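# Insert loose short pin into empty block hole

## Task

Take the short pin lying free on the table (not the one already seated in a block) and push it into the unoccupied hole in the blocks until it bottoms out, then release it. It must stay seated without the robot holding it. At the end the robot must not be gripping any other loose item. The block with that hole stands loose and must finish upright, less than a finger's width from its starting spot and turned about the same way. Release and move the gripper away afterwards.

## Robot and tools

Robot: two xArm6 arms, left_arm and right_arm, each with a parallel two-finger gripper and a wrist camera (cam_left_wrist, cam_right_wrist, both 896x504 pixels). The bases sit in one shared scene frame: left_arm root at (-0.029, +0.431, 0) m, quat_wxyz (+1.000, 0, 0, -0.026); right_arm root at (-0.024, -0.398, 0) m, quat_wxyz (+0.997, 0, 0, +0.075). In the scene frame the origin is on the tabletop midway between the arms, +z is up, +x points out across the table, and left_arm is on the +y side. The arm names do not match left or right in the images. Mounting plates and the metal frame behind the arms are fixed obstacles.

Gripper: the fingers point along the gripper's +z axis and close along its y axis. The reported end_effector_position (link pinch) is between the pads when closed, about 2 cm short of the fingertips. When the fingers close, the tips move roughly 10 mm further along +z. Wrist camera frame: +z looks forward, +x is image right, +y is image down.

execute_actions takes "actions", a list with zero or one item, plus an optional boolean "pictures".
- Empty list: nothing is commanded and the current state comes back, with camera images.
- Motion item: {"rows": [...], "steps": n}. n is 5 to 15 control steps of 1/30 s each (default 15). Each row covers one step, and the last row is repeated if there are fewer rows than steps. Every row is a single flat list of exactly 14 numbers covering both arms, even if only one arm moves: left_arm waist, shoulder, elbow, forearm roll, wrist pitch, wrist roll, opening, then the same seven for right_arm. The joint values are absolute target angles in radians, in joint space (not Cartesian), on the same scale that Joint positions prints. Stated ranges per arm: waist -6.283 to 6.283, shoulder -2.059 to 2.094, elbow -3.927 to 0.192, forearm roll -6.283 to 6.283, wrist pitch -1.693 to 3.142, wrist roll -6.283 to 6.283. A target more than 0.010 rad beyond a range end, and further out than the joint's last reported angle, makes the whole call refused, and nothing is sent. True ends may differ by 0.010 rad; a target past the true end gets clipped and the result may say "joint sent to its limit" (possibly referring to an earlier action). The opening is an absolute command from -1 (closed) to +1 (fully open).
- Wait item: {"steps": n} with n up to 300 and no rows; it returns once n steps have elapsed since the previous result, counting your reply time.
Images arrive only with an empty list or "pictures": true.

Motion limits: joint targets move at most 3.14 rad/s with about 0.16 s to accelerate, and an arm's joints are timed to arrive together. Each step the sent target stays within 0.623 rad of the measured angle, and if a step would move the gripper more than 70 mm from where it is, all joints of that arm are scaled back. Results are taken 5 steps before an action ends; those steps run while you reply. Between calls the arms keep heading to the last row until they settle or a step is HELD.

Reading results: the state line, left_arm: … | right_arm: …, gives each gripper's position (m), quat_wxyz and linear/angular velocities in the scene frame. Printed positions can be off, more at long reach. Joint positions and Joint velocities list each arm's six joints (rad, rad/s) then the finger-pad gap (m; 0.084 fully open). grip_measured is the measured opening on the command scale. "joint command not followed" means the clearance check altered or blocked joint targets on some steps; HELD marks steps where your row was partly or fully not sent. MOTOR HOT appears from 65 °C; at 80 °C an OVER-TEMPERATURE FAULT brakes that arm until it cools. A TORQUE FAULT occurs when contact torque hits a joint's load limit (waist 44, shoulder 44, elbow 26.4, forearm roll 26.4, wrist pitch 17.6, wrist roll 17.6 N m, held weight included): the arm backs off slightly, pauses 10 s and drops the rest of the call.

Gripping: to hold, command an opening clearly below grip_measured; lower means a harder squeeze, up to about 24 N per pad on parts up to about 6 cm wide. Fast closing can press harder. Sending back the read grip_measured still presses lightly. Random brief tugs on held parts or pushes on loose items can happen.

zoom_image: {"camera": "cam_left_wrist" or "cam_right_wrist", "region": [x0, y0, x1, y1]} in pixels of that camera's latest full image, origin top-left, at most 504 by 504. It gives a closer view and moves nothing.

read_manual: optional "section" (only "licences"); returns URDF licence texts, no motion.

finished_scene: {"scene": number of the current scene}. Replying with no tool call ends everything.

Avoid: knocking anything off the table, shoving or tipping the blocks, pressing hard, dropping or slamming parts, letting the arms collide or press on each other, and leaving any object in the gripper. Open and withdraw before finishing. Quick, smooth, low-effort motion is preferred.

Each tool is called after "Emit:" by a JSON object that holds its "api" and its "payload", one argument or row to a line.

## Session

Emit:
{"api": "execute_actions", "payload": {
  "actions": []
}}

Scene clock: 0.00 s of 4690.00 s.
left_arm: end_effector_position=(+0.2501, +0.5947, +0.2374) grip_measured=+1.00 end_effector_quat_wxyz=(+0.087, -0.059, +0.949, -0.297) end_effector_velocity=(-0.000, -0.001, -0.001) end_effector_angular_velocity=(-0.003, +0.003, -0.000) | right_arm: end_effector_position=(+0.5602, -0.3194, +0.3018) grip_measured=+1.00 end_effector_quat_wxyz=(+0.607, +0.776, +0.167, -0.032) end_effector_velocity=(-0.000, +0.000, +0.001) end_effector_angular_velocity=(+0.001, -0.000, +0.000)
Joint positions: left_arm=[ 0.969 -0.294 -0.81  -0.521  1.491 -2.202  0.084] | right_arm=[ 0.406  0.673 -1.866 -1.167  1.824  0.218  0.084]
Joint velocities: left_arm=[-0.001  0.002  0.002 -0.     0.    -0.001 -0.   ] | right_arm=[ 0.    -0.001  0.     0.001  0.    -0.001 -0.   ]

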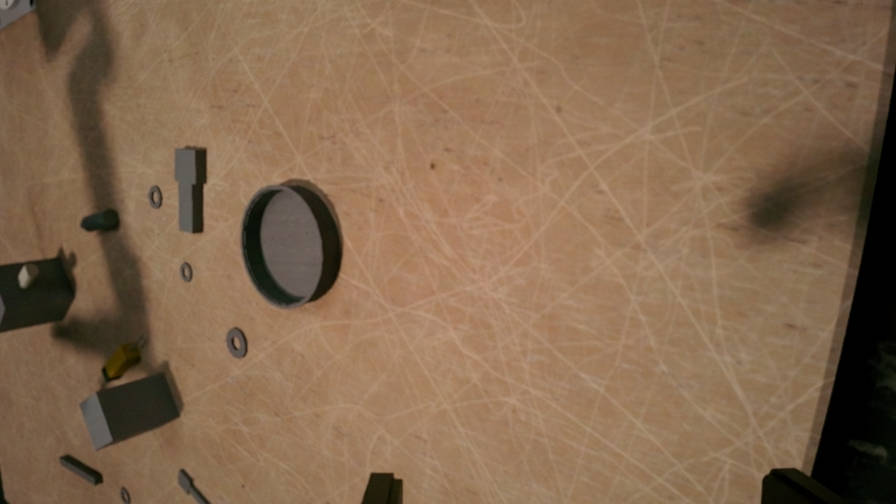

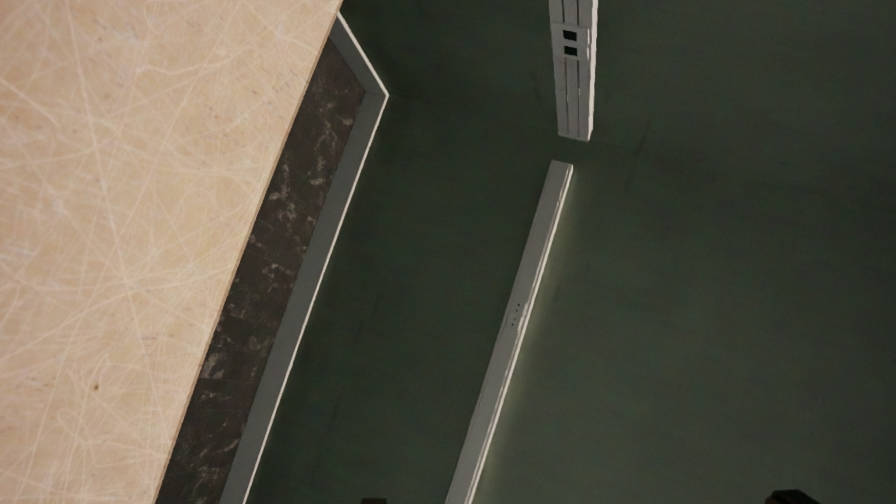

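Emit:
{"api": "execute_actions", "payload": {
  "actions": [
    {"rows": [[-0.495,-0.0635,-1.5652,0,1.6287,-0.547,1, 0.436,0.1,-1.6,-1.0,1.7,0.4,1]], "steps": 12}
  ]
}}

Emit:
{"api": "execute_actions", "payload": {
  "actions": [
    {"rows": [[-0.495,-0.0635,-1.5652,0,1.6287,-0.547,1, 0.436,-0.0635,-1.5652,0,1.6287,0.5856,1]], "steps": 15}
  ]
}}

Emit:
{"api": "execute_actions", "payload": {
  "actions": [
    {"steps": 30}
  ],
  "pictures": true
}}

Scene clock: 0.50 s of 4690.00 s.
left_arm: end_effector_position=(+0.2952, +0.5873, +0.2755) grip_measured=+1.00 end_effector_quat_wxyz=(+0.050, +0.213, +0.953, -0.209) end_effector_velocity=(+0.356, -0.109, +0.311) end_effector_angular_velocity=(+1.194, -0.730, -3.147) | right_arm: end_effector_position=(+0.5355, -0.3180, +0.3670) grip_measured=+1.00 end_effector_quat_wxyz=(+0.556, +0.820, +0.129, +0.040) end_effector_velocity=(-0.184, -0.002, +0.504) end_effector_angular_velocity=(+1.101, -1.131, +0.072)
Joint positions: left_arm=[ 0.732 -0.211 -1.048 -0.336  1.539 -1.963  0.084] | right_arm=[ 0.418  0.448 -1.761 -1.1    1.774  0.29   0.084]
Joint velocities: left_arm=[-1.475  0.398 -1.46   0.914  0.235  1.451  0.   ] | right_arm=[ 0.082 -1.562  0.557  0.404 -0.31   0.459  0.   ]
Steps of this call (steps 1 to 8: nothing new was sent; steps 9 to 15: the first 7 steps of this action). Readings (joint positions):
9: left_arm=[0.969 -0.294 -0.811 -0.520 1.491 -2.201] | right_arm=[0.406 0.673 -1.866 -1.166 1.824 0.218]
10: left_arm=[0.961 -0.290 -0.819 -0.512 1.494 -2.191] | right_arm=[0.406 0.666 -1.860 -1.164 1.821 0.222]
12: left_arm=[0.896 -0.265 -0.882 -0.454 1.509 -2.122] | right_arm=[0.409 0.607 -1.821 -1.143 1.806 0.243]
15: the state above

Scene clock: 1.00 s of 4690.00 s.
left_arm: end_effector_position=(+0.3961, +0.4008, +0.3621) grip_measured=+1.00 end_effector_quat_wxyz=(+0.015, +0.807, +0.587, -0.059) end_effector_velocity=(+0.021, -0.495, +0.086) end_effector_angular_velocity=(+0.118, -0.308, -2.622) | right_arm: end_effector_position=(+0.4117, -0.2396, +0.4058) grip_measured=+1.00 end_effector_quat_wxyz=(+0.198, +0.976, +0.015, +0.092) end_effector_velocity=(-0.305, +0.441, -0.165) end_effector_angular_velocity=(+2.104, +0.940, -0.157)
Joint positions: left_arm=[ 0.038 -0.105 -1.421 -0.095  1.604 -1.271  0.084] | right_arm=[ 0.436 -0.016 -1.576 -0.436  1.648  0.534  0.084]
Joint velocities: left_arm=[-1.296  0.099 -0.342  0.225  0.062  1.32  -0.   ] | right_arm=[ 0.002 -0.236  0.071  2.291 -0.107  0.28  -0.   ]
Steps of this call (steps 1 to 5: the last 5 steps of your previous action; steps 6 to 15: the first 10 steps of this action). Readings (joint positions):
6: left_arm=[0.445 -0.151 -1.264 -0.198 1.575 -1.677] | right_arm=[0.434 0.150 -1.629 -1.015 1.712 0.383]
7: left_arm=[0.398 -0.144 -1.289 -0.182 1.580 -1.630] | right_arm=[0.435 0.116 -1.618 -0.997 1.704 0.397]
9: left_arm=[0.306 -0.131 -1.332 -0.154 1.587 -1.538] | right_arm=[0.435 0.068 -1.603 -0.913 1.685 0.436]
13: left_arm=[0.126 -0.112 -1.396 -0.111 1.599 -1.359] | right_arm=[0.435 0.003 -1.581 -0.592 1.657 0.512]
15: the state above

Scene clock: 2.00 s of 4690.00 s.
left_arm: end_effector_position=(+0.3544, +0.1975, +0.4000) grip_measured=+1.00 end_effector_quat_wxyz=(-0.000, +1.000, -0.000, -0.000) end_effector_velocity=(-0.001, -0.002, -0.000) end_effector_angular_velocity=(+0.000, +0.001, -0.006) | right_arm: end_effector_position=(+0.3498, -0.1503, +0.4000) grip_measured=+1.00 end_effector_quat_wxyz=(+0.000, +1.000, +0.000, -0.000) end_effector_velocity=(-0.000, +0.000, +0.000) end_effector_angular_velocity=(+0.001, -0.000, +0.001)
Joint positions: left_arm=[-0.495 -0.064 -1.565  0.     1.629 -0.547  0.084] | right_arm=[ 0.436 -0.063 -1.565 -0.     1.629  0.586  0.084]
Joint velocities: left_arm=[-0.005  0.001 -0.    -0.     0.     0.002  0.   ] | right_arm=[ 0.    -0.001 -0.     0.001  0.    -0.001 -0.   ]
Kept back: nothing.
Steps of this call (steps 1 to 5: the last 5 steps of your previous action; steps 6 to 30: the robot went on to your last target). Readings (joint positions):
1: left_arm=[-0.005 -0.102 -1.432 -0.087 1.606 -1.226] | right_arm=[0.436 -0.023 -1.574 -0.360 1.645 0.543]
2: left_arm=[-0.046 -0.099 -1.443 -0.080 1.608 -1.178] | right_arm=[0.436 -0.031 -1.571 -0.285 1.642 0.552]
4: left_arm=[-0.126 -0.092 -1.464 -0.066 1.611 -1.074] | right_arm=[0.436 -0.046 -1.567 -0.142 1.635 0.568]
8: left_arm=[-0.284 -0.080 -1.507 -0.038 1.619 -0.848] | right_arm=[0.437 -0.062 -1.566 -0.011 1.629 0.584]
30: the state above

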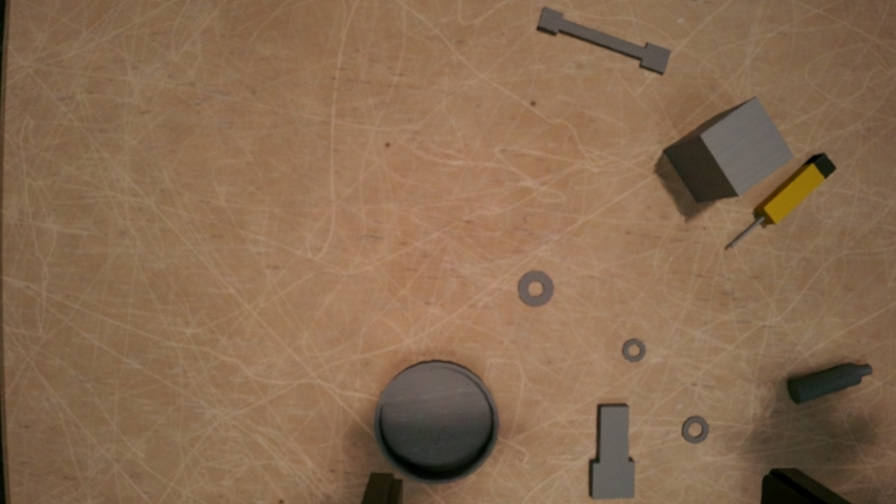

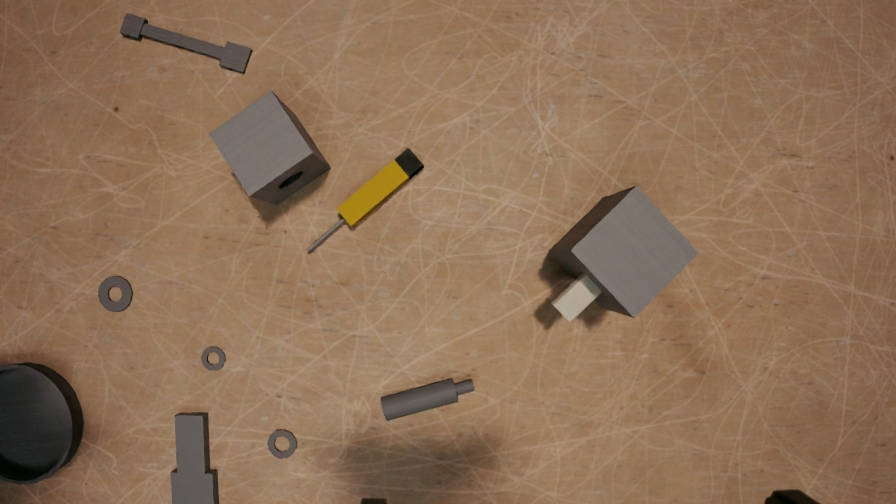

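Emit:
{"api": "zoom_image", "payload": {
  "camera": "cam_right_wrist",
  "region": [190, 80, 440, 260]
}}

Emit:
{"api": "zoom_image", "payload": {
  "camera": "cam_right_wrist",
  "region": [360, 360, 500, 440]
}}

Region (190, 80, 440, 260) of cam_right_wrist's 896x504 image, scaled by 2.016, with more detail than that image has; it fills the top 363 rows of this view, and the rest is white.

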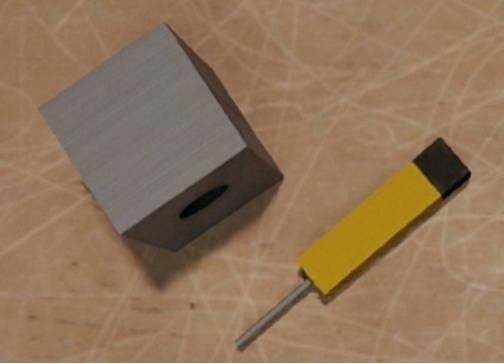

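Region (360, 360, 500, 440) of cam_right_wrist's 896x504 image, scaled by 3.600, with more detail than that image has; it fills the top 288 rows of this view, and the rest is white.

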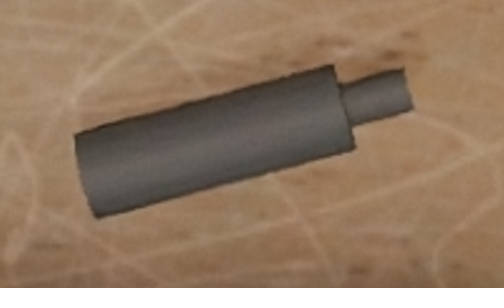

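Emit:
{"api": "execute_actions", "payload": {
  "actions": [
    {"rows": [[-0.495,-0.0635,-1.5652,0,1.6287,-0.547,1, 0.6053,0.0,-1.2,0,1.2,2.0715,1]], "steps": 12}
  ]
}}

Emit:
{"api": "execute_actions", "payload": {
  "actions": [
    {"rows": [[-0.495,-0.0635,-1.5652,0,1.6287,-0.547,1, 0.6053,0.02,-1.13,0,1.11,2.0715,1],[-0.495,-0.0635,-1.5652,0,1.6287,-0.547,1, 0.6053,0.035,-1.08,0,1.045,2.0715,1],[-0.495,-0.0635,-1.5652,0,1.6287,-0.547,1, 0.6053,0.05,-1.03,0,0.98,2.0715,1],[-0.495,-0.0635,-1.5652,0,1.6287,-0.547,1, 0.6053,0.06,-0.98,0,0.92,2.0715,1],[-0.495,-0.0635,-1.5652,0,1.6287,-0.547,1, 0.6053,0.07,-0.94,0,0.87,2.0715,1],[-0.495,-0.0635,-1.5652,0,1.6287,-0.547,1, 0.6053,0.08,-0.905,0,0.825,2.0715,1],[-0.495,-0.0635,-1.5652,0,1.6287,-0.547,1, 0.6053,0.088,-0.88,0,0.792,2.0715,1],[-0.495,-0.0635,-1.5652,0,1.6287,-0.547,1, 0.6053,0.0951,-0.8592,0,0.7642,2.0715,1]], "steps": 15}
  ]
}}

Emit:
{"api": "execute_actions", "payload": {
  "actions": [
    {"steps": 16}
  ],
  "pictures": true
}}

Scene clock: 5.57 s of 4690.00 s.
left_arm: end_effector_position=(+0.3543, +0.1973, +0.4000) grip_measured=+1.00 end_effector_quat_wxyz=(+0.000, +1.000, -0.000, -0.000) end_effector_velocity=(-0.000, -0.000, +0.000) end_effector_angular_velocity=(-0.000, -0.001, +0.000) | right_arm: end_effector_position=(+0.3474, -0.1148, +0.3415) grip_measured=+1.00 end_effector_quat_wxyz=(-0.000, +0.995, -0.100, +0.000) end_effector_velocity=(-0.070, +0.206, -0.447) end_effector_angular_velocity=(-0.098, +0.137, -1.585)
Joint positions: left_arm=[-0.495 -0.064 -1.565 -0.     1.629 -0.547  0.084] | right_arm=[ 0.502 -0.039 -1.422  0.     1.461  0.851  0.084]
Joint velocities: left_arm=[-0.001 -0.001  0.    -0.     0.    -0.001 -0.   ] | right_arm=[ 0.439  0.223  0.994  0.005 -1.048  2.023 -0.   ]
Steps of this call (steps 1 to 15: the robot went on to your last target; steps 16 to 90: nothing new was sent; then 0.33 s passed at rest; steps 91 to 97: the first 7 steps of this action). Readings (joint positions):
91: left_arm=[-0.495 -0.063 -1.565 -0.000 1.629 -0.547] | right_arm=[0.436 -0.063 -1.565 -0.000 1.628 0.587]
92: left_arm=[-0.495 -0.064 -1.565 -0.000 1.629 -0.547] | right_arm=[0.438 -0.063 -1.561 -0.000 1.621 0.597]
94: left_arm=[-0.495 -0.063 -1.565 0.000 1.629 -0.547] | right_arm=[0.455 -0.060 -1.525 -0.000 1.573 0.666]
97: the state above

Scene clock: 6.07 s of 4690.00 s.
left_arm: end_effector_position=(+0.3543, +0.1973, +0.4000) grip_measured=+1.00 end_effector_quat_wxyz=(+0.000, +1.000, -0.000, -0.000) end_effector_velocity=(-0.000, +0.000, +0.000) end_effector_angular_velocity=(-0.000, -0.000, -0.001) | right_arm: end_effector_position=(+0.3151, -0.0812, +0.1450) grip_measured=+1.00 end_effector_quat_wxyz=(+0.001, +0.818, -0.575, -0.000) end_effector_velocity=(-0.101, -0.078, -0.482) end_effector_angular_velocity=(+0.001, -0.005, -0.925)
Joint positions: left_arm=[-0.495 -0.063 -1.565 -0.     1.629 -0.547  0.084] | right_arm=[ 0.602  0.064 -0.969 -0.     0.906  1.977  0.084]
Joint velocities: left_arm=[ 0.    -0.002  0.001 -0.    -0.     0.001 -0.   ] | right_arm=[ 0.027  0.322  1.125 -0.001 -1.451  0.953  0.   ]
Steps of this call (steps 1 to 5: the last 5 steps of your previous action; steps 6 to 15: the first 10 steps of this action). Readings (joint positions):
6: left_arm=[-0.495 -0.063 -1.565 -0.000 1.629 -0.547] | right_arm=[0.577 -0.009 -1.261 0.000 1.275 1.386]
7: left_arm=[-0.495 -0.063 -1.565 -0.000 1.629 -0.547] | right_arm=[0.585 -0.006 -1.242 0.000 1.252 1.489]
9: left_arm=[-0.495 -0.064 -1.565 -0.000 1.629 -0.547] | right_arm=[0.594 0.001 -1.197 0.000 1.190 1.687]
13: left_arm=[-0.495 -0.064 -1.565 -0.000 1.629 -0.547] | right_arm=[0.600 0.042 -1.044 -0.000 1.002 1.912]
15: the state above

Scene clock: 6.60 s of 4690.00 s.
left_arm: end_effector_position=(+0.3543, +0.1973, +0.4000) grip_measured=+1.00 end_effector_quat_wxyz=(+0.000, +1.000, -0.000, -0.000) end_effector_velocity=(+0.000, +0.000, +0.001) end_effector_angular_velocity=(-0.001, -0.001, +0.001) | right_arm: end_effector_position=(+0.3033, -0.0903, +0.1005) grip_measured=+1.00 end_effector_quat_wxyz=(-0.001, +0.791, -0.612, +0.000) end_effector_velocity=(-0.002, -0.002, -0.004) end_effector_angular_velocity=(-0.008, +0.007, +0.001)
Joint positions: left_arm=[-0.495 -0.064 -1.565  0.     1.629 -0.547  0.084] | right_arm=[ 0.605  0.095 -0.86  -0.     0.764  2.071  0.084]
Joint velocities: left_arm=[ 0.    -0.001 -0.001 -0.     0.    -0.001 -0.   ] | right_arm=[ 0.001  0.006  0.005 -0.001 -0.     0.001  0.   ]
Kept back: nothing.
Steps of this call (steps 1 to 5: the last 5 steps of your previous action; steps 6 to 16: the robot went on to your last target). Readings (joint positions):
1: left_arm=[-0.495 -0.064 -1.565 -0.000 1.629 -0.547] | right_arm=[0.603 0.075 -0.931 -0.000 0.858 2.008]
2: left_arm=[-0.495 -0.064 -1.565 0.000 1.629 -0.547] | right_arm=[0.604 0.085 -0.898 0.000 0.819 2.035]
4: left_arm=[-0.495 -0.063 -1.565 0.000 1.629 -0.547] | right_arm=[0.605 0.097 -0.862 0.000 0.780 2.061]
8: left_arm=[-0.495 -0.063 -1.565 -0.000 1.629 -0.547] | right_arm=[0.605 0.093 -0.863 -0.000 0.765 2.070]
16: the state above

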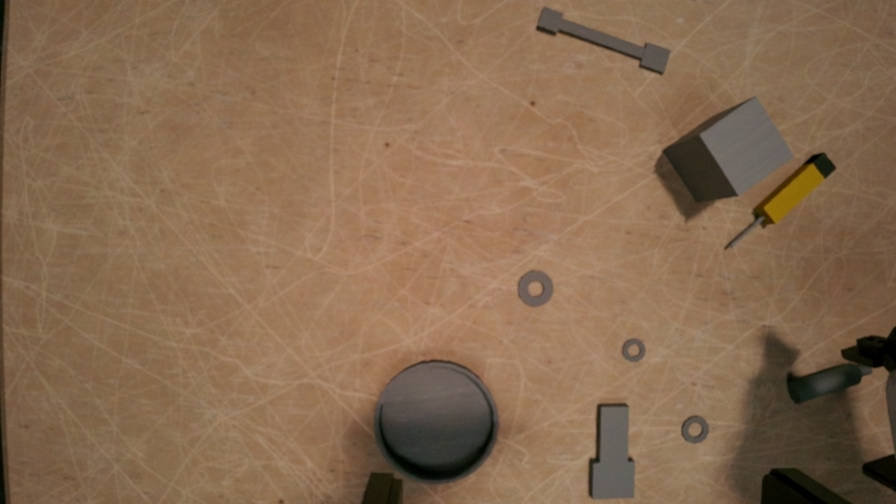

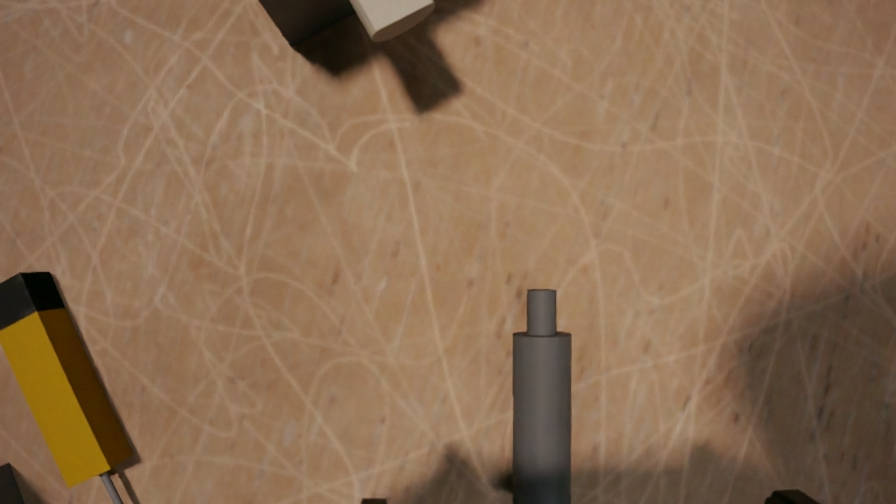

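Emit:
{"api": "execute_actions", "payload": {
  "actions": [
    {"rows": [[-0.495,-0.0635,-1.5652,0,1.6287,-0.547,1, 0.6053,0.108,-0.855,0,0.747,2.0715,0.7],[-0.495,-0.0635,-1.5652,0,1.6287,-0.547,1, 0.6053,0.124,-0.850,0,0.726,2.0715,0.4],[-0.495,-0.0635,-1.5652,0,1.6287,-0.547,1, 0.6053,0.140,-0.8455,0,0.7055,2.0715,0.1],[-0.495,-0.0635,-1.5652,0,1.6287,-0.547,1, 0.6053,0.157,-0.841,0,0.684,2.0715,-0.05],[-0.495,-0.0635,-1.5652,0,1.6287,-0.547,1, 0.6053,0.173,-0.8365,0,0.6635,2.0715,-0.05],[-0.495,-0.0635,-1.5652,0,1.6287,-0.547,1, 0.6053,0.190,-0.832,0,0.642,2.0715,-0.05],[-0.495,-0.0635,-1.5652,0,1.6287,-0.547,1, 0.6053,0.2059,-0.8284,0,0.6225,2.0715,-0.05],[-0.495,-0.0635,-1.5652,0,1.6287,-0.547,1, 0.6053,0.2185,-0.8271,0,0.6086,2.0715,-0.05],[-0.495,-0.0635,-1.5652,0,1.6287,-0.547,1, 0.6053,0.2300,-0.8260,0,0.5960,2.0715,-0.05],[-0.495,-0.0635,-1.5652,0,1.6287,-0.547,1, 0.6053,0.2400,-0.8250,0,0.5850,2.0715,-0.05],[-0.495,-0.0635,-1.5652,0,1.6287,-0.547,1, 0.6053,0.2480,-0.8243,0,0.5763,2.0715,-0.05],[-0.495,-0.0635,-1.5652,0,1.6287,-0.547,1, 0.6053,0.2550,-0.8237,0,0.5687,2.0715,-0.05],[-0.495,-0.0635,-1.5652,0,1.6287,-0.547,1, 0.6053,0.2610,-0.8232,0,0.5622,2.0715,-0.05],[-0.495,-0.0635,-1.5652,0,1.6287,-0.547,1, 0.6053,0.2660,-0.8229,0,0.5569,2.0715,-0.05],[-0.495,-0.0635,-1.5652,0,1.6287,-0.547,1, 0.6053,0.2690,-0.8227,0,0.5537,2.0715,-0.05]], "steps": 15}
  ]
}}

Emit:
{"api": "execute_actions", "payload": {
  "actions": [
    {"steps": 15}
  ],
  "pictures": true
}}

Scene clock: 7.77 s of 4690.00 s.
left_arm: end_effector_position=(+0.3543, +0.1973, +0.4000) grip_measured=+1.00 end_effector_quat_wxyz=(+0.000, +1.000, -0.000, -0.000) end_effector_velocity=(+0.000, -0.000, -0.000) end_effector_angular_velocity=(+0.001, +0.001, -0.000) | right_arm: end_effector_position=(+0.3021, -0.0914, +0.0463) grip_measured=-0.06 end_effector_quat_wxyz=(+0.002, +0.791, -0.612, -0.000) end_effector_velocity=(-0.005, -0.005, -0.173) end_effector_angular_velocity=(-0.013, +0.014, -0.001)
Joint positions: left_arm=[-0.495 -0.063 -1.565 -0.     1.629 -0.547  0.084] | right_arm=[ 0.605  0.214 -0.827  0.     0.618  2.072  0.041]
Joint velocities: left_arm=[-0.     0.002 -0.001  0.     0.     0.     0.   ] | right_arm=[ 0.     0.413  0.065 -0.    -0.459  0.001 -0.   ]
Steps of this call (steps 1 to 15: the robot went on to your last target; steps 16 to 25: nothing new was sent; steps 26 to 35: the first 10 steps of this action). Readings (joint positions):
26: left_arm=[-0.495 -0.063 -1.565 0.000 1.629 -0.547] | right_arm=[0.605 0.095 -0.859 -0.000 0.763 2.072]
27: left_arm=[-0.495 -0.063 -1.565 0.000 1.629 -0.547] | right_arm=[0.605 0.099 -0.859 -0.000 0.757 2.072]
29: left_arm=[-0.495 -0.063 -1.565 -0.000 1.629 -0.547] | right_arm=[0.605 0.119 -0.854 -0.000 0.730 2.071]
33: left_arm=[-0.495 -0.063 -1.565 0.000 1.629 -0.547] | right_arm=[0.605 0.183 -0.833 0.000 0.653 2.072]
35: the state above

Scene clock: 8.27 s of 4690.00 s.
left_arm: end_effector_position=(+0.3543, +0.1973, +0.4000) grip_measured=+1.00 end_effector_quat_wxyz=(+0.000, +1.000, -0.000, -0.000) end_effector_velocity=(-0.000, -0.000, -0.000) end_effector_angular_velocity=(+0.001, +0.001, +0.001) | right_arm: end_effector_position=(+0.3032, -0.0903, +0.0254) grip_measured=-0.06 end_effector_quat_wxyz=(-0.000, +0.791, -0.612, +0.000) end_effector_velocity=(-0.002, -0.002, -0.002) end_effector_angular_velocity=(-0.004, +0.005, -0.001)
Joint positions: left_arm=[-0.495 -0.064 -1.565 -0.     1.629 -0.547  0.084] | right_arm=[ 0.605  0.268 -0.823 -0.     0.554  2.072  0.041]
Joint velocities: left_arm=[-0.     0.     0.001 -0.     0.    -0.002 -0.   ] | right_arm=[-0.001  0.002  0.004  0.001  0.    -0.001 -0.   ]
Kept back: nothing.
Steps of this call (steps 1 to 5: the last 5 steps of your previous action; steps 6 to 15: the robot went on to your last target). Readings (joint positions):
1: left_arm=[-0.495 -0.064 -1.565 -0.000 1.629 -0.547] | right_arm=[0.605 0.226 -0.825 0.000 0.603 2.072]
2: left_arm=[-0.495 -0.063 -1.565 -0.000 1.629 -0.547] | right_arm=[0.605 0.237 -0.824 0.000 0.591 2.072]
4: left_arm=[-0.495 -0.063 -1.565 0.000 1.629 -0.547] | right_arm=[0.605 0.253 -0.823 0.000 0.572 2.072]
8: left_arm=[-0.495 -0.064 -1.565 -0.000 1.629 -0.547] | right_arm=[0.605 0.268 -0.823 0.000 0.556 2.072]
15: the state above

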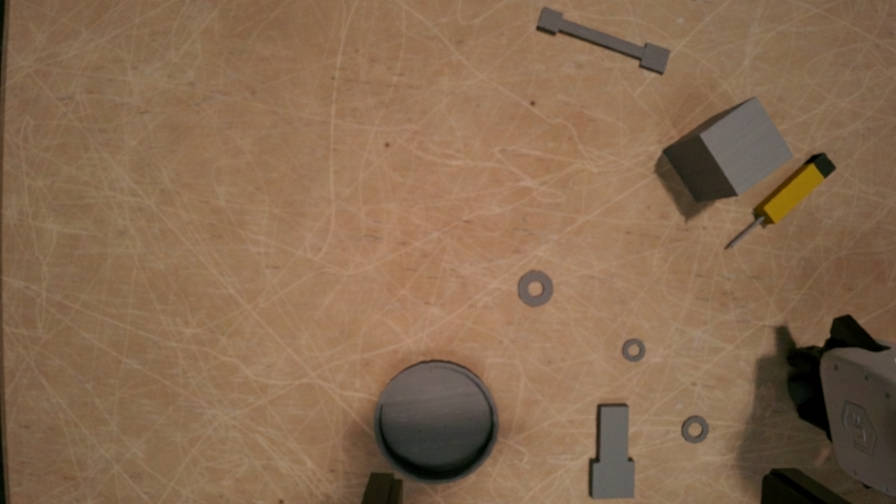

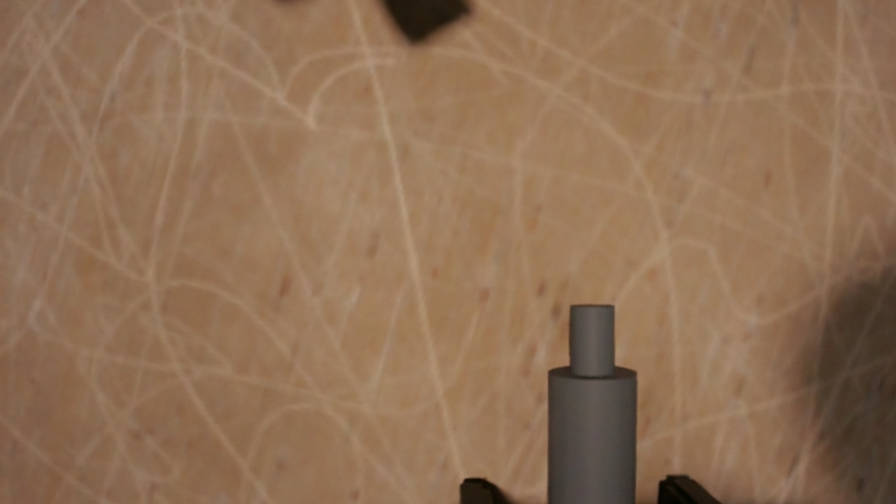

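Emit:
{"api": "execute_actions", "payload": {
  "actions": [
    {"rows": [[-0.495,-0.0635,-1.5652,0,1.6287,-0.547,1, 0.6053,0.2705,-0.8226,0,0.5521,2.0715,-0.15],[-0.495,-0.0635,-1.5652,0,1.6287,-0.547,1, 0.6053,0.2716,-0.8226,0,0.5510,2.0715,-0.25],[-0.495,-0.0635,-1.5652,0,1.6287,-0.547,1, 0.6053,0.2716,-0.8226,0,0.5510,2.0715,-0.33],[-0.495,-0.0635,-1.5652,0,1.6287,-0.547,1, 0.6053,0.2716,-0.8226,0,0.5510,2.0715,-0.4],[-0.495,-0.0635,-1.5652,0,1.6287,-0.547,1, 0.6053,0.2716,-0.8226,0,0.5510,2.0715,-0.46],[-0.495,-0.0635,-1.5652,0,1.6287,-0.547,1, 0.6053,0.2716,-0.8226,0,0.5510,2.0715,-0.52],[-0.495,-0.0635,-1.5652,0,1.6287,-0.547,1, 0.6053,0.2716,-0.8226,0,0.5510,2.0715,-0.58],[-0.495,-0.0635,-1.5652,0,1.6287,-0.547,1, 0.6053,0.2716,-0.8226,0,0.5510,2.0715,-0.65],[-0.495,-0.0635,-1.5652,0,1.6287,-0.547,1, 0.6053,0.2716,-0.8226,0,0.5510,2.0715,-0.75],[-0.495,-0.0635,-1.5652,0,1.6287,-0.547,1, 0.6053,0.2716,-0.8226,0,0.5510,2.0715,-0.85],[-0.495,-0.0635,-1.5652,0,1.6287,-0.547,1, 0.6053,0.2716,-0.8226,0,0.5510,2.0715,-1]], "steps": 15}
  ]
}}

Scene clock: 8.90 s of 4690.00 s.
left_arm: end_effector_position=(+0.3543, +0.1973, +0.4000) grip_measured=+1.00 end_effector_quat_wxyz=(+0.000, +1.000, -0.000, -0.000) end_effector_velocity=(+0.000, -0.000, -0.001) end_effector_angular_velocity=(+0.001, +0.001, -0.002) | right_arm: end_effector_position=(+0.3029, -0.0906, +0.0239) grip_measured=-0.56 end_effector_quat_wxyz=(+0.000, +0.791, -0.612, -0.000) end_effector_velocity=(-0.001, -0.000, -0.001) end_effector_angular_velocity=(-0.002, +0.002, +0.000)
Joint positions: left_arm=[-0.495 -0.064 -1.565 -0.     1.629 -0.547  0.084] | right_arm=[ 0.605  0.272 -0.822  0.     0.551  2.072  0.02 ]
Joint velocities: left_arm=[-0.     0.001  0.     0.    -0.     0.002  0.   ] | right_arm=[ 0.     0.003 -0.     0.     0.    -0.    -0.   ]
Steps of this call (steps 1 to 9: the robot went on to your last target; steps 10 to 19: the first 10 steps of this action). Readings (joint positions):
10: left_arm=[-0.495 -0.064 -1.565 0.000 1.629 -0.547] | right_arm=[0.605 0.269 -0.823 -0.000 0.554 2.072]
11: left_arm=[-0.495 -0.063 -1.565 -0.000 1.629 -0.547] | right_arm=[0.605 0.270 -0.823 -0.000 0.553 2.072]
13: left_arm=[-0.495 -0.064 -1.565 -0.000 1.629 -0.547] | right_arm=[0.605 0.271 -0.823 -0.000 0.552 2.071]
17: left_arm=[-0.495 -0.064 -1.565 -0.000 1.629 -0.547] | right_arm=[0.605 0.272 -0.822 0.000 0.551 2.072]
19: the state above

Emit:
{"api": "execute_actions", "payload": {
  "actions": [
    {"rows": [[-0.53,-0.05,-1.54,0.06,1.62,-0.51,0.5, 0.6053,0.266,-0.8229,0,0.5569,2.0715,-1],[-0.57,-0.03,-1.50,0.14,1.60,-0.46,0, 0.6053,0.255,-0.8237,0,0.5687,2.0715,-1],[-0.61,-0.015,-1.47,0.22,1.585,-0.41,-0.5, 0.6053,0.240,-0.825,0,0.585,2.0715,-1],[-0.65,0.0,-1.44,0.30,1.57,-0.36,-1, 0.6053,0.2185,-0.8271,0,0.6086,2.0715,-1],[-0.69,0.017,-1.40,0.37,1.55,-0.31,-1, 0.6053,0.190,-0.832,0,0.642,2.0,-1],[-0.73,0.033,-1.37,0.44,1.54,-0.26,-1, 0.6053,0.165,-0.839,0,0.674,1.9,-1],[-0.77,0.05,-1.34,0.52,1.52,-0.21,-1, 0.6053,0.140,-0.8455,0,0.7055,1.8,-1],[-0.81,0.066,-1.30,0.59,1.505,-0.17,-1, 0.6053,0.120,-0.851,0,0.731,1.7,-1],[-0.85,0.082,-1.27,0.67,1.49,-0.12,-1, 0.6053,0.105,-0.856,0,0.751,1.6,-1],[-0.89,0.10,-1.24,0.74,1.475,-0.07,-1, 0.6053,0.0951,-0.8592,0,0.7642,1.5,-1],[-0.93,0.115,-1.20,0.82,1.46,-0.02,-1, 0.6053,0.0951,-0.8592,0,0.7642,1.4,-1],[-0.94,0.12,-1.195,0.835,1.455,-0.007,-1, 0.6053,0.0951,-0.8592,0,0.7642,1.3,-1],[-0.94,0.12,-1.195,0.835,1.455,-0.007,-1, 0.6053,0.0951,-0.8592,0,0.7642,1.2,-1],[-0.94,0.12,-1.195,0.835,1.455,-0.007,-1, 0.6053,0.0951,-0.8592,0,0.7642,1.1,-1],[-0.94,0.12,-1.195,0.835,1.455,-0.007,-1, 0.6053,0.0951,-0.8592,0,0.7642,1.0,-1]], "steps": 15}
  ]
}}

Emit:
{"api": "execute_actions", "payload": {
  "actions": [
    {"rows": [[-0.94,0.12,-1.195,0.835,1.455,-0.007,-1, 0.60,0.115,-0.885,0,0.770,0.9,-1],[-0.94,0.12,-1.195,0.835,1.455,-0.007,-1, 0.594,0.14,-0.915,0,0.775,0.8,-1],[-0.94,0.12,-1.195,0.835,1.455,-0.007,-1, 0.587,0.165,-0.947,0,0.782,0.7,-1],[-0.94,0.12,-1.195,0.835,1.455,-0.007,-1, 0.58,0.19,-0.98,0,0.79,0.6,-1],[-0.94,0.12,-1.195,0.835,1.455,-0.007,-1, 0.573,0.215,-1.012,0,0.797,0.5,-1],[-0.97,0.13,-1.17,0.89,1.445,0.03,-1, 0.566,0.24,-1.045,0,0.805,0.42,-1],[-1.01,0.148,-1.137,0.965,1.43,0.08,-1, 0.559,0.265,-1.075,0,0.81,0.34,-1],[-1.05,0.165,-1.10,1.04,1.41,0.125,-1, 0.552,0.29,-1.105,0,0.815,0.27,-1],[-1.09,0.18,-1.07,1.115,1.40,0.17,-1, 0.545,0.315,-1.13,0,0.815,0.21,-1],[-1.13,0.197,-1.04,1.19,1.38,0.22,-1, 0.539,0.34,-1.155,0,0.815,0.16,-1],[-1.17,0.213,-1.005,1.265,1.365,0.27,-1, 0.534,0.362,-1.173,0,0.811,0.12,-1],[-1.21,0.23,-0.97,1.34,1.35,0.32,-1, 0.530,0.382,-1.187,0,0.805,0.09,-1],[-1.25,0.246,-0.94,1.41,1.335,0.37,-1, 0.527,0.40,-1.197,0,0.797,0.075,-1],[-1.29,0.262,-0.907,1.49,1.32,0.415,-1, 0.524,0.414,-1.204,0,0.79,0.062,-1],[-1.33,0.278,-0.874,1.56,1.305,0.46,-1, 0.5227,0.4242,-1.2084,0,0.7841,0.0552,-1]], "steps": 15}
  ]
}}

Emit:
{"api": "execute_actions", "payload": {
  "actions": [
    {"rows": [[-1.36,0.29,-0.85,1.62,1.293,0.5,-1, 0.5227,0.4242,-1.2084,0,0.7841,0.0552,-1],[-1.3875,0.3019,-0.8262,1.670,1.2824,0.533,-1, 0.5227,0.4242,-1.2084,0,0.7841,0.0552,-1]], "steps": 10}
  ]
}}

Emit:
{"api": "execute_actions", "payload": {
  "actions": [
    {"steps": 15}
  ],
  "pictures": true
}}

Scene clock: 10.63 s of 4690.00 s.
left_arm: end_effector_position=(+0.3608, +0.1928, +0.2998) grip_measured=-0.57 end_effector_quat_wxyz=(-0.253, +0.920, -0.297, +0.022) end_effector_velocity=(+0.021, -0.101, -0.340) end_effector_angular_velocity=(+2.449, -0.109, -3.140) | right_arm: end_effector_position=(+0.3041, -0.0895, +0.0725) grip_measured=-0.56 end_effector_quat_wxyz=(-0.001, +0.850, -0.527, +0.000) end_effector_velocity=(+0.006, +0.006, +0.237) end_effector_angular_velocity=(+0.016, -0.025, +2.392)
Joint positions: left_arm=[-0.745  0.043 -1.354  0.471  1.532 -0.245  0.019] | right_arm=[ 0.605  0.157 -0.843 -0.     0.684  1.866  0.02 ]
Joint velocities: left_arm=[-1.174  0.484  0.975  2.179 -0.458  1.384 -0.212] | right_arm=[-0.    -0.522 -0.143 -0.001  0.636 -2.391  0.   ]
Steps of this call (steps 1 to 5: the last 5 steps of your previous action; steps 6 to 15: the robot went on to your last target; steps 16 to 42: nothing new was sent; steps 43 to 52: the first 10 steps of this action). Readings (joint positions):
43: left_arm=[-0.495 -0.063 -1.565 0.001 1.629 -0.546] | right_arm=[0.605 0.271 -0.823 0.000 0.551 2.071]
44: left_arm=[-0.500 -0.063 -1.563 0.010 1.627 -0.540] | right_arm=[0.605 0.269 -0.822 0.000 0.554 2.071]
46: left_arm=[-0.534 -0.052 -1.539 0.077 1.615 -0.499] | right_arm=[0.605 0.256 -0.822 0.000 0.571 2.072]
50: left_arm=[-0.668 0.010 -1.420 0.328 1.562 -0.337] | right_arm=[0.605 0.192 -0.833 0.000 0.641 2.001]
52: the state above

Scene clock: 11.13 s of 4690.00 s.
left_arm: end_effector_position=(+0.3597, +0.1413, +0.2488) grip_measured=-1.00 end_effector_quat_wxyz=(-0.471, +0.645, -0.600, +0.039) end_effector_velocity=(-0.095, -0.289, -0.220) end_effector_angular_velocity=(+2.189, -0.012, -2.713) | right_arm: end_effector_position=(+0.3467, -0.0739, +0.0973) grip_measured=-0.56 end_effector_quat_wxyz=(+0.000, +0.991, +0.134, -0.000) end_effector_velocity=(+0.306, +0.095, -0.036) end_effector_angular_velocity=(+0.040, -0.046, +2.294)
Joint positions: left_arm=[-1.003  0.14  -1.144  0.963  1.43   0.076  0.   ] | right_arm=[ 0.569  0.23  -1.031 -0.     0.801  0.449  0.02 ]
Joint velocities: left_arm=[-0.96   0.424  0.818  1.709 -0.36   1.062  0.   ] | right_arm=[-0.263  0.899 -1.115 -0.002  0.155 -2.557  0.   ]
Steps of this call (steps 1 to 5: the last 5 steps of your previous action; steps 6 to 15: the first 10 steps of this action). Readings (joint positions):
6: left_arm=[-0.933 0.121 -1.199 0.811 1.460 -0.024] | right_arm=[0.605 0.099 -0.859 -0.000 0.756 1.314]
7: left_arm=[-0.938 0.123 -1.194 0.822 1.458 -0.016] | right_arm=[0.605 0.099 -0.859 -0.000 0.760 1.217]
9: left_arm=[-0.939 0.120 -1.197 0.831 1.456 -0.010] | right_arm=[0.604 0.104 -0.865 0.000 0.766 1.021]
13: left_arm=[-0.953 0.120 -1.187 0.868 1.450 0.016] | right_arm=[0.586 0.171 -0.954 0.000 0.789 0.630]
15: the state above

Scene clock: 11.47 s of 4690.00 s.
left_arm: end_effector_position=(+0.2814, +0.0232, +0.1721) grip_measured=-1.00 end_effector_quat_wxyz=(+0.620, -0.100, +0.778, -0.033) end_effector_velocity=(-0.349, -0.308, -0.233) end_effector_angular_velocity=(+2.025, -0.334, -2.446) | right_arm: end_effector_position=(+0.3952, -0.0643, +0.0629) grip_measured=-0.56 end_effector_quat_wxyz=(+0.001, +0.953, +0.302, -0.003) end_effector_velocity=(+0.020, +0.024, +0.027) end_effector_angular_velocity=(+0.055, -0.065, +0.061)
Joint positions: left_arm=[-1.318  0.274 -0.883  1.538  1.309  0.447  0.   ] | right_arm=[ 0.523  0.425 -1.204  0.     0.786  0.059  0.02 ]
Joint velocities: left_arm=[-0.806  0.326  0.661  1.51  -0.31   0.976  0.   ] | right_arm=[ 0.01  -0.01  -0.053  0.003 -0.021 -0.053 -0.   ]
Steps of this call (steps 1 to 5: the last 5 steps of your previous action; steps 6 to 10: the first 5 steps of this action). Readings (joint positions):
6: left_arm=[-1.203 0.228 -0.977 1.322 1.354 0.308] | right_arm=[0.527 0.397 -1.191 -0.000 0.795 0.093]
7: left_arm=[-1.233 0.240 -0.953 1.378 1.342 0.344] | right_arm=[0.524 0.413 -1.199 -0.000 0.790 0.075]
9: left_arm=[-1.291 0.263 -0.906 1.486 1.320 0.414] | right_arm=[0.523 0.424 -1.202 0.000 0.786 0.061]
10: the state above

Scene clock: 11.97 s of 4690.00 s.
left_arm: end_effector_position=(+0.2488, -0.0018, +0.1514) grip_measured=-1.00 end_effector_quat_wxyz=(+0.632, +0.038, +0.773, -0.032) end_effector_velocity=(-0.003, +0.000, -0.004) end_effector_angular_velocity=(+0.009, +0.002, -0.010) | right_arm: end_effector_position=(+0.3972, -0.0628, +0.0651) grip_measured=-0.56 end_effector_quat_wxyz=(-0.000, +0.953, +0.304, +0.000) end_effector_velocity=(+0.000, +0.000, +0.000) end_effector_angular_velocity=(+0.001, -0.001, -0.001)
Joint positions: left_arm=[-1.387  0.301 -0.827  1.67   1.283  0.533  0.   ] | right_arm=[ 0.523  0.424 -1.208  0.     0.784  0.055  0.02 ]
Joint velocities: left_arm=[-0.006  0.004  0.006  0.003 -0.002 -0.001  0.   ] | right_arm=[-0.001  0.    -0.001  0.    -0.001  0.    -0.   ]
Kept back: nothing.
Steps of this call (steps 1 to 5: the last 5 steps of your previous action; steps 6 to 15: the robot went on to your last target). Readings (joint positions):
1: left_arm=[-1.344 0.285 -0.862 1.586 1.299 0.478] | right_arm=[0.523 0.424 -1.206 0.000 0.785 0.057]
2: left_arm=[-1.365 0.294 -0.844 1.624 1.291 0.502] | right_arm=[0.523 0.423 -1.207 0.000 0.784 0.057]
4: left_arm=[-1.385 0.302 -0.827 1.658 1.284 0.525] | right_arm=[0.523 0.422 -1.209 0.000 0.784 0.056]
8: left_arm=[-1.385 0.300 -0.829 1.668 1.283 0.532] | right_arm=[0.523 0.423 -1.208 0.000 0.784 0.056]
15: the state above

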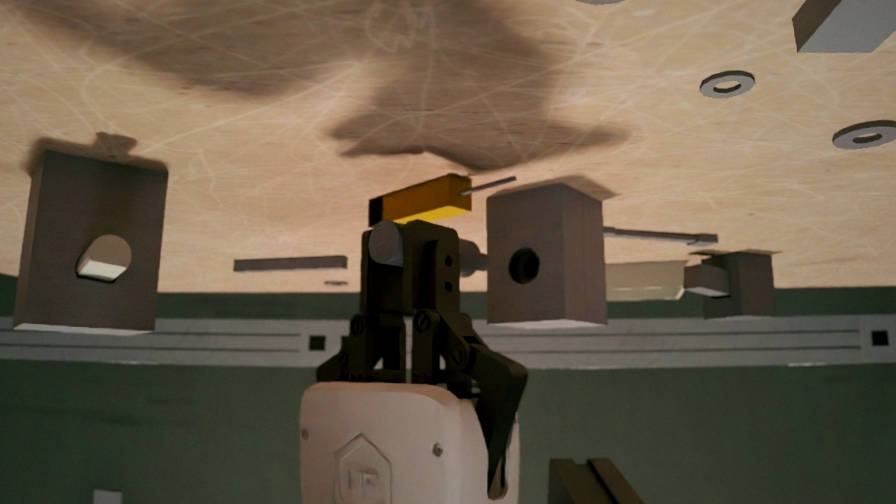

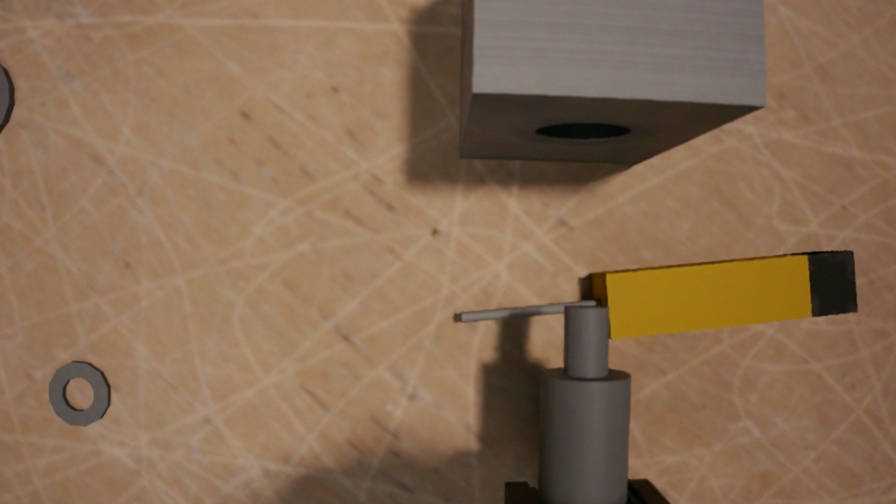

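Emit:
{"api": "zoom_image", "payload": {
  "camera": "cam_left_wrist",
  "region": [350, 170, 620, 340]
}}

Emit:
{"api": "zoom_image", "payload": {
  "camera": "cam_right_wrist",
  "region": [450, 80, 780, 180]
}}

Emit:
{"api": "zoom_image", "payload": {
  "camera": "cam_right_wrist",
  "region": [520, 290, 660, 430]
}}

Region (350, 170, 620, 340) of cam_left_wrist's 896x504 image, scaled by 1.867, with more detail than that image has; it fills the top 317 rows of this view, and the rest is white.

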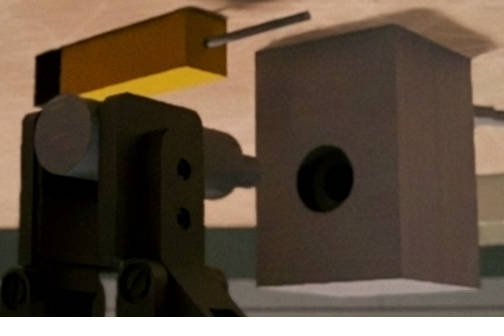

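Region (450, 80, 780, 180) of cam_right_wrist's 896x504 image, scaled by 1.527, with more detail than that image has; it fills the top 153 rows of this view, and the rest is white.

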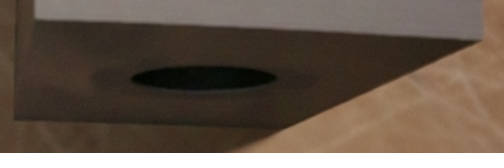

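Region (520, 290, 660, 430) of cam_right_wrist's 896x504 image, scaled by 3.600, with more detail than that image has.

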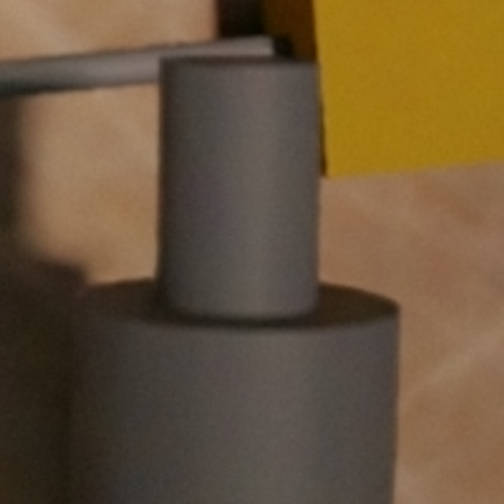

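Emit:
{"api": "execute_actions", "payload": {
  "actions": [
    {"rows": [[-1.3875,0.3019,-0.8262,1.670,1.2824,0.533,-1, 0.5228,0.4342,-1.2226,0,0.7884,0.0581,-1],[-1.3875,0.3019,-0.8262,1.670,1.2824,0.533,-1, 0.5229,0.4442,-1.2368,0,0.7926,0.0610,-1],[-1.3875,0.3019,-0.8262,1.670,1.2824,0.533,-1, 0.5229,0.4542,-1.2510,0,0.7968,0.0639,-1],[-1.3875,0.3019,-0.8262,1.670,1.2824,0.533,-1, 0.5230,0.4642,-1.2652,0,0.8010,0.0668,-1],[-1.3875,0.3019,-0.8262,1.670,1.2824,0.533,-1, 0.5231,0.4742,-1.2794,0,0.8052,0.0696,-1],[-1.3875,0.3019,-0.8262,1.670,1.2824,0.533,-1, 0.5231,0.4842,-1.2937,0,0.8095,0.0725,-1],[-1.3875,0.3019,-0.8262,1.670,1.2824,0.533,-1, 0.5232,0.49415,-1.3079,0,0.8137,0.0754,-1],[-1.3875,0.3019,-0.8262,1.670,1.2824,0.533,-1, 0.5228,0.5030,-1.3221,0,0.8192,0.0750,-1],[-1.3875,0.3019,-0.8262,1.670,1.2824,0.533,-1, 0.5225,0.5118,-1.3364,0,0.8247,0.0747,-1],[-1.3875,0.3019,-0.8262,1.670,1.2824,0.533,-1, 0.5221,0.5206,-1.3507,0,0.8301,0.0743,-1],[-1.3875,0.3019,-0.8262,1.670,1.2824,0.533,-1, 0.5217,0.5294,-1.3650,0,0.8356,0.0739,-1],[-1.3875,0.3019,-0.8262,1.670,1.2824,0.533,-1, 0.5213,0.5382,-1.3792,0,0.8411,0.0735,-1],[-1.3875,0.3019,-0.8262,1.670,1.2824,0.533,-1, 0.5210,0.5470,-1.3935,0,0.8465,0.0732,-1],[-1.3875,0.3019,-0.8262,1.670,1.2824,0.533,-1, 0.5206,0.5558,-1.4078,0,0.8520,0.0728,-1],[-1.3875,0.3019,-0.8262,1.670,1.2824,0.533,-1, 0.5202,0.5646,-1.4221,0,0.85745,0.0724,-1]], "steps": 15}
  ]
}}

Emit:
{"api": "execute_actions", "payload": {
  "actions": [
    {"steps": 18}
  ],
  "pictures": true
}}

Emit:
{"api": "zoom_image", "payload": {
  "camera": "cam_left_wrist",
  "region": [420, 210, 580, 310]
}}

Scene clock: 14.13 s of 4690.00 s.
left_arm: end_effector_position=(+0.2483, -0.0019, +0.1509) grip_measured=-1.00 end_effector_quat_wxyz=(+0.632, +0.039, +0.773, -0.032) end_effector_velocity=(+0.000, +0.000, +0.000) end_effector_angular_velocity=(-0.000, -0.000, +0.000) | right_arm: end_effector_position=(+0.4155, -0.0481, +0.0616) grip_measured=-0.56 end_effector_quat_wxyz=(+0.000, +0.955, +0.295, -0.000) end_effector_velocity=(+0.069, +0.050, -0.006) end_effector_angular_velocity=(-0.006, +0.006, -0.020)
Joint positions: left_arm=[-1.387  0.302 -0.826  1.67   1.282  0.533  0.   ] | right_arm=[ 0.523  0.5   -1.317  0.     0.818  0.074  0.02 ]
Joint velocities: left_arm=[ 0.    -0.001  0.001 -0.     0.     0.     0.   ] | right_arm=[-0.007  0.274 -0.42  -0.001  0.155  0.014 -0.   ]
Steps of this call (steps 1 to 15: the robot went on to your last target; steps 16 to 55: nothing new was sent; steps 56 to 65: the first 10 steps of this action). Readings (joint positions):
56: left_arm=[-1.387 0.302 -0.826 1.670 1.282 0.533] | right_arm=[0.523 0.425 -1.209 0.000 0.784 0.055]
57: left_arm=[-1.387 0.302 -0.826 1.670 1.282 0.533] | right_arm=[0.523 0.428 -1.214 0.000 0.786 0.056]
59: left_arm=[-1.387 0.302 -0.826 1.670 1.282 0.533] | right_arm=[0.523 0.442 -1.234 0.000 0.792 0.061]
63: left_arm=[-1.387 0.302 -0.826 1.670 1.282 0.533] | right_arm=[0.523 0.481 -1.289 -0.000 0.808 0.071]
65: the state above

Scene clock: 14.73 s of 4690.00 s.
left_arm: end_effector_position=(+0.2483, -0.0019, +0.1509) grip_measured=-1.00 end_effector_quat_wxyz=(+0.632, +0.039, +0.773, -0.032) end_effector_velocity=(-0.000, +0.000, -0.000) end_effector_angular_velocity=(+0.001, -0.000, -0.001) | right_arm: end_effector_position=(+0.4329, -0.0362, +0.0618) grip_measured=-0.56 end_effector_quat_wxyz=(-0.000, +0.956, +0.294, +0.000) end_effector_velocity=(-0.000, +0.000, -0.001) end_effector_angular_velocity=(-0.001, +0.001, +0.001)
Joint positions: left_arm=[-1.388  0.302 -0.826  1.67   1.282  0.533  0.   ] | right_arm=[ 0.52   0.564 -1.422  0.     0.857  0.072  0.02 ]
Joint velocities: left_arm=[-0.001  0.     0.001 -0.     0.     0.     0.   ] | right_arm=[ 0.001  0.003 -0.001  0.     0.    -0.001 -0.   ]
Kept back: nothing.
Steps of this call (steps 1 to 5: the last 5 steps of your previous action; steps 6 to 18: the robot went on to your last target). Readings (joint positions):
1: left_arm=[-1.388 0.302 -0.826 1.670 1.282 0.533] | right_arm=[0.523 0.509 -1.332 0.000 0.823 0.074]
2: left_arm=[-1.387 0.302 -0.826 1.670 1.282 0.533] | right_arm=[0.522 0.518 -1.346 0.000 0.828 0.074]
4: left_arm=[-1.387 0.302 -0.826 1.670 1.282 0.533] | right_arm=[0.521 0.535 -1.374 -0.000 0.839 0.074]
8: left_arm=[-1.388 0.302 -0.826 1.670 1.282 0.533] | right_arm=[0.520 0.562 -1.418 -0.000 0.855 0.073]
18: the state above

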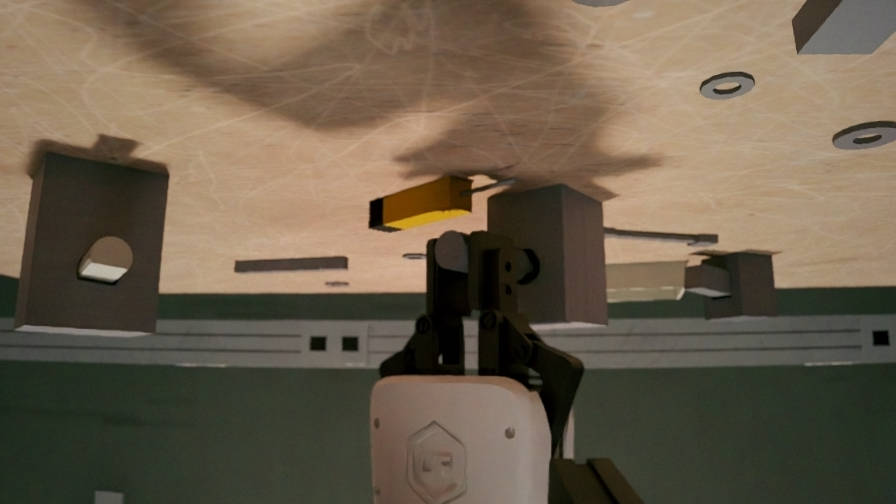

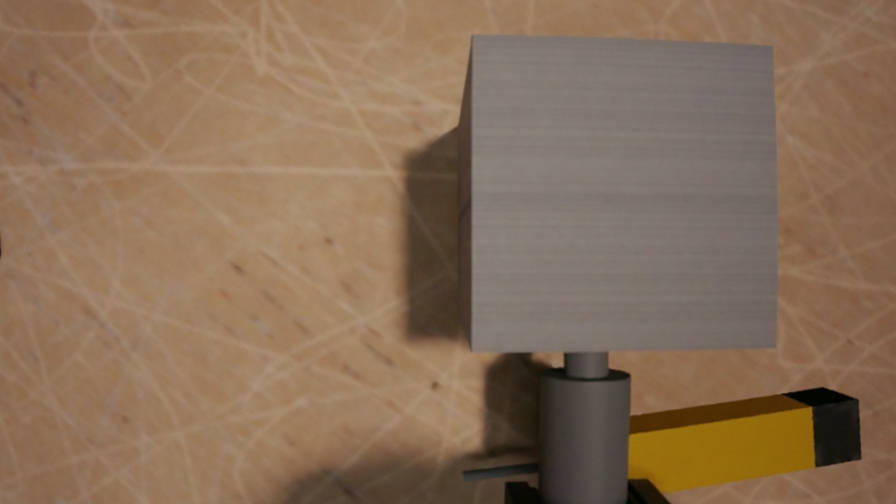

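Region (420, 210, 580, 310) of cam_left_wrist's 896x504 image, scaled by 3.150, with more detail than that image has; it fills the top 315 rows of this view, and the rest is white.

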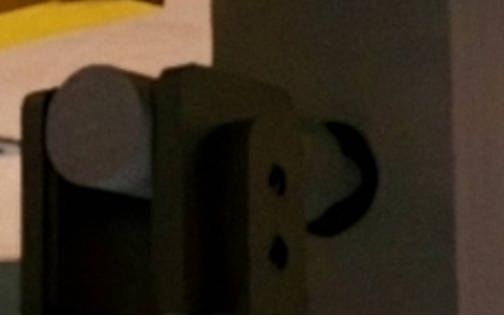

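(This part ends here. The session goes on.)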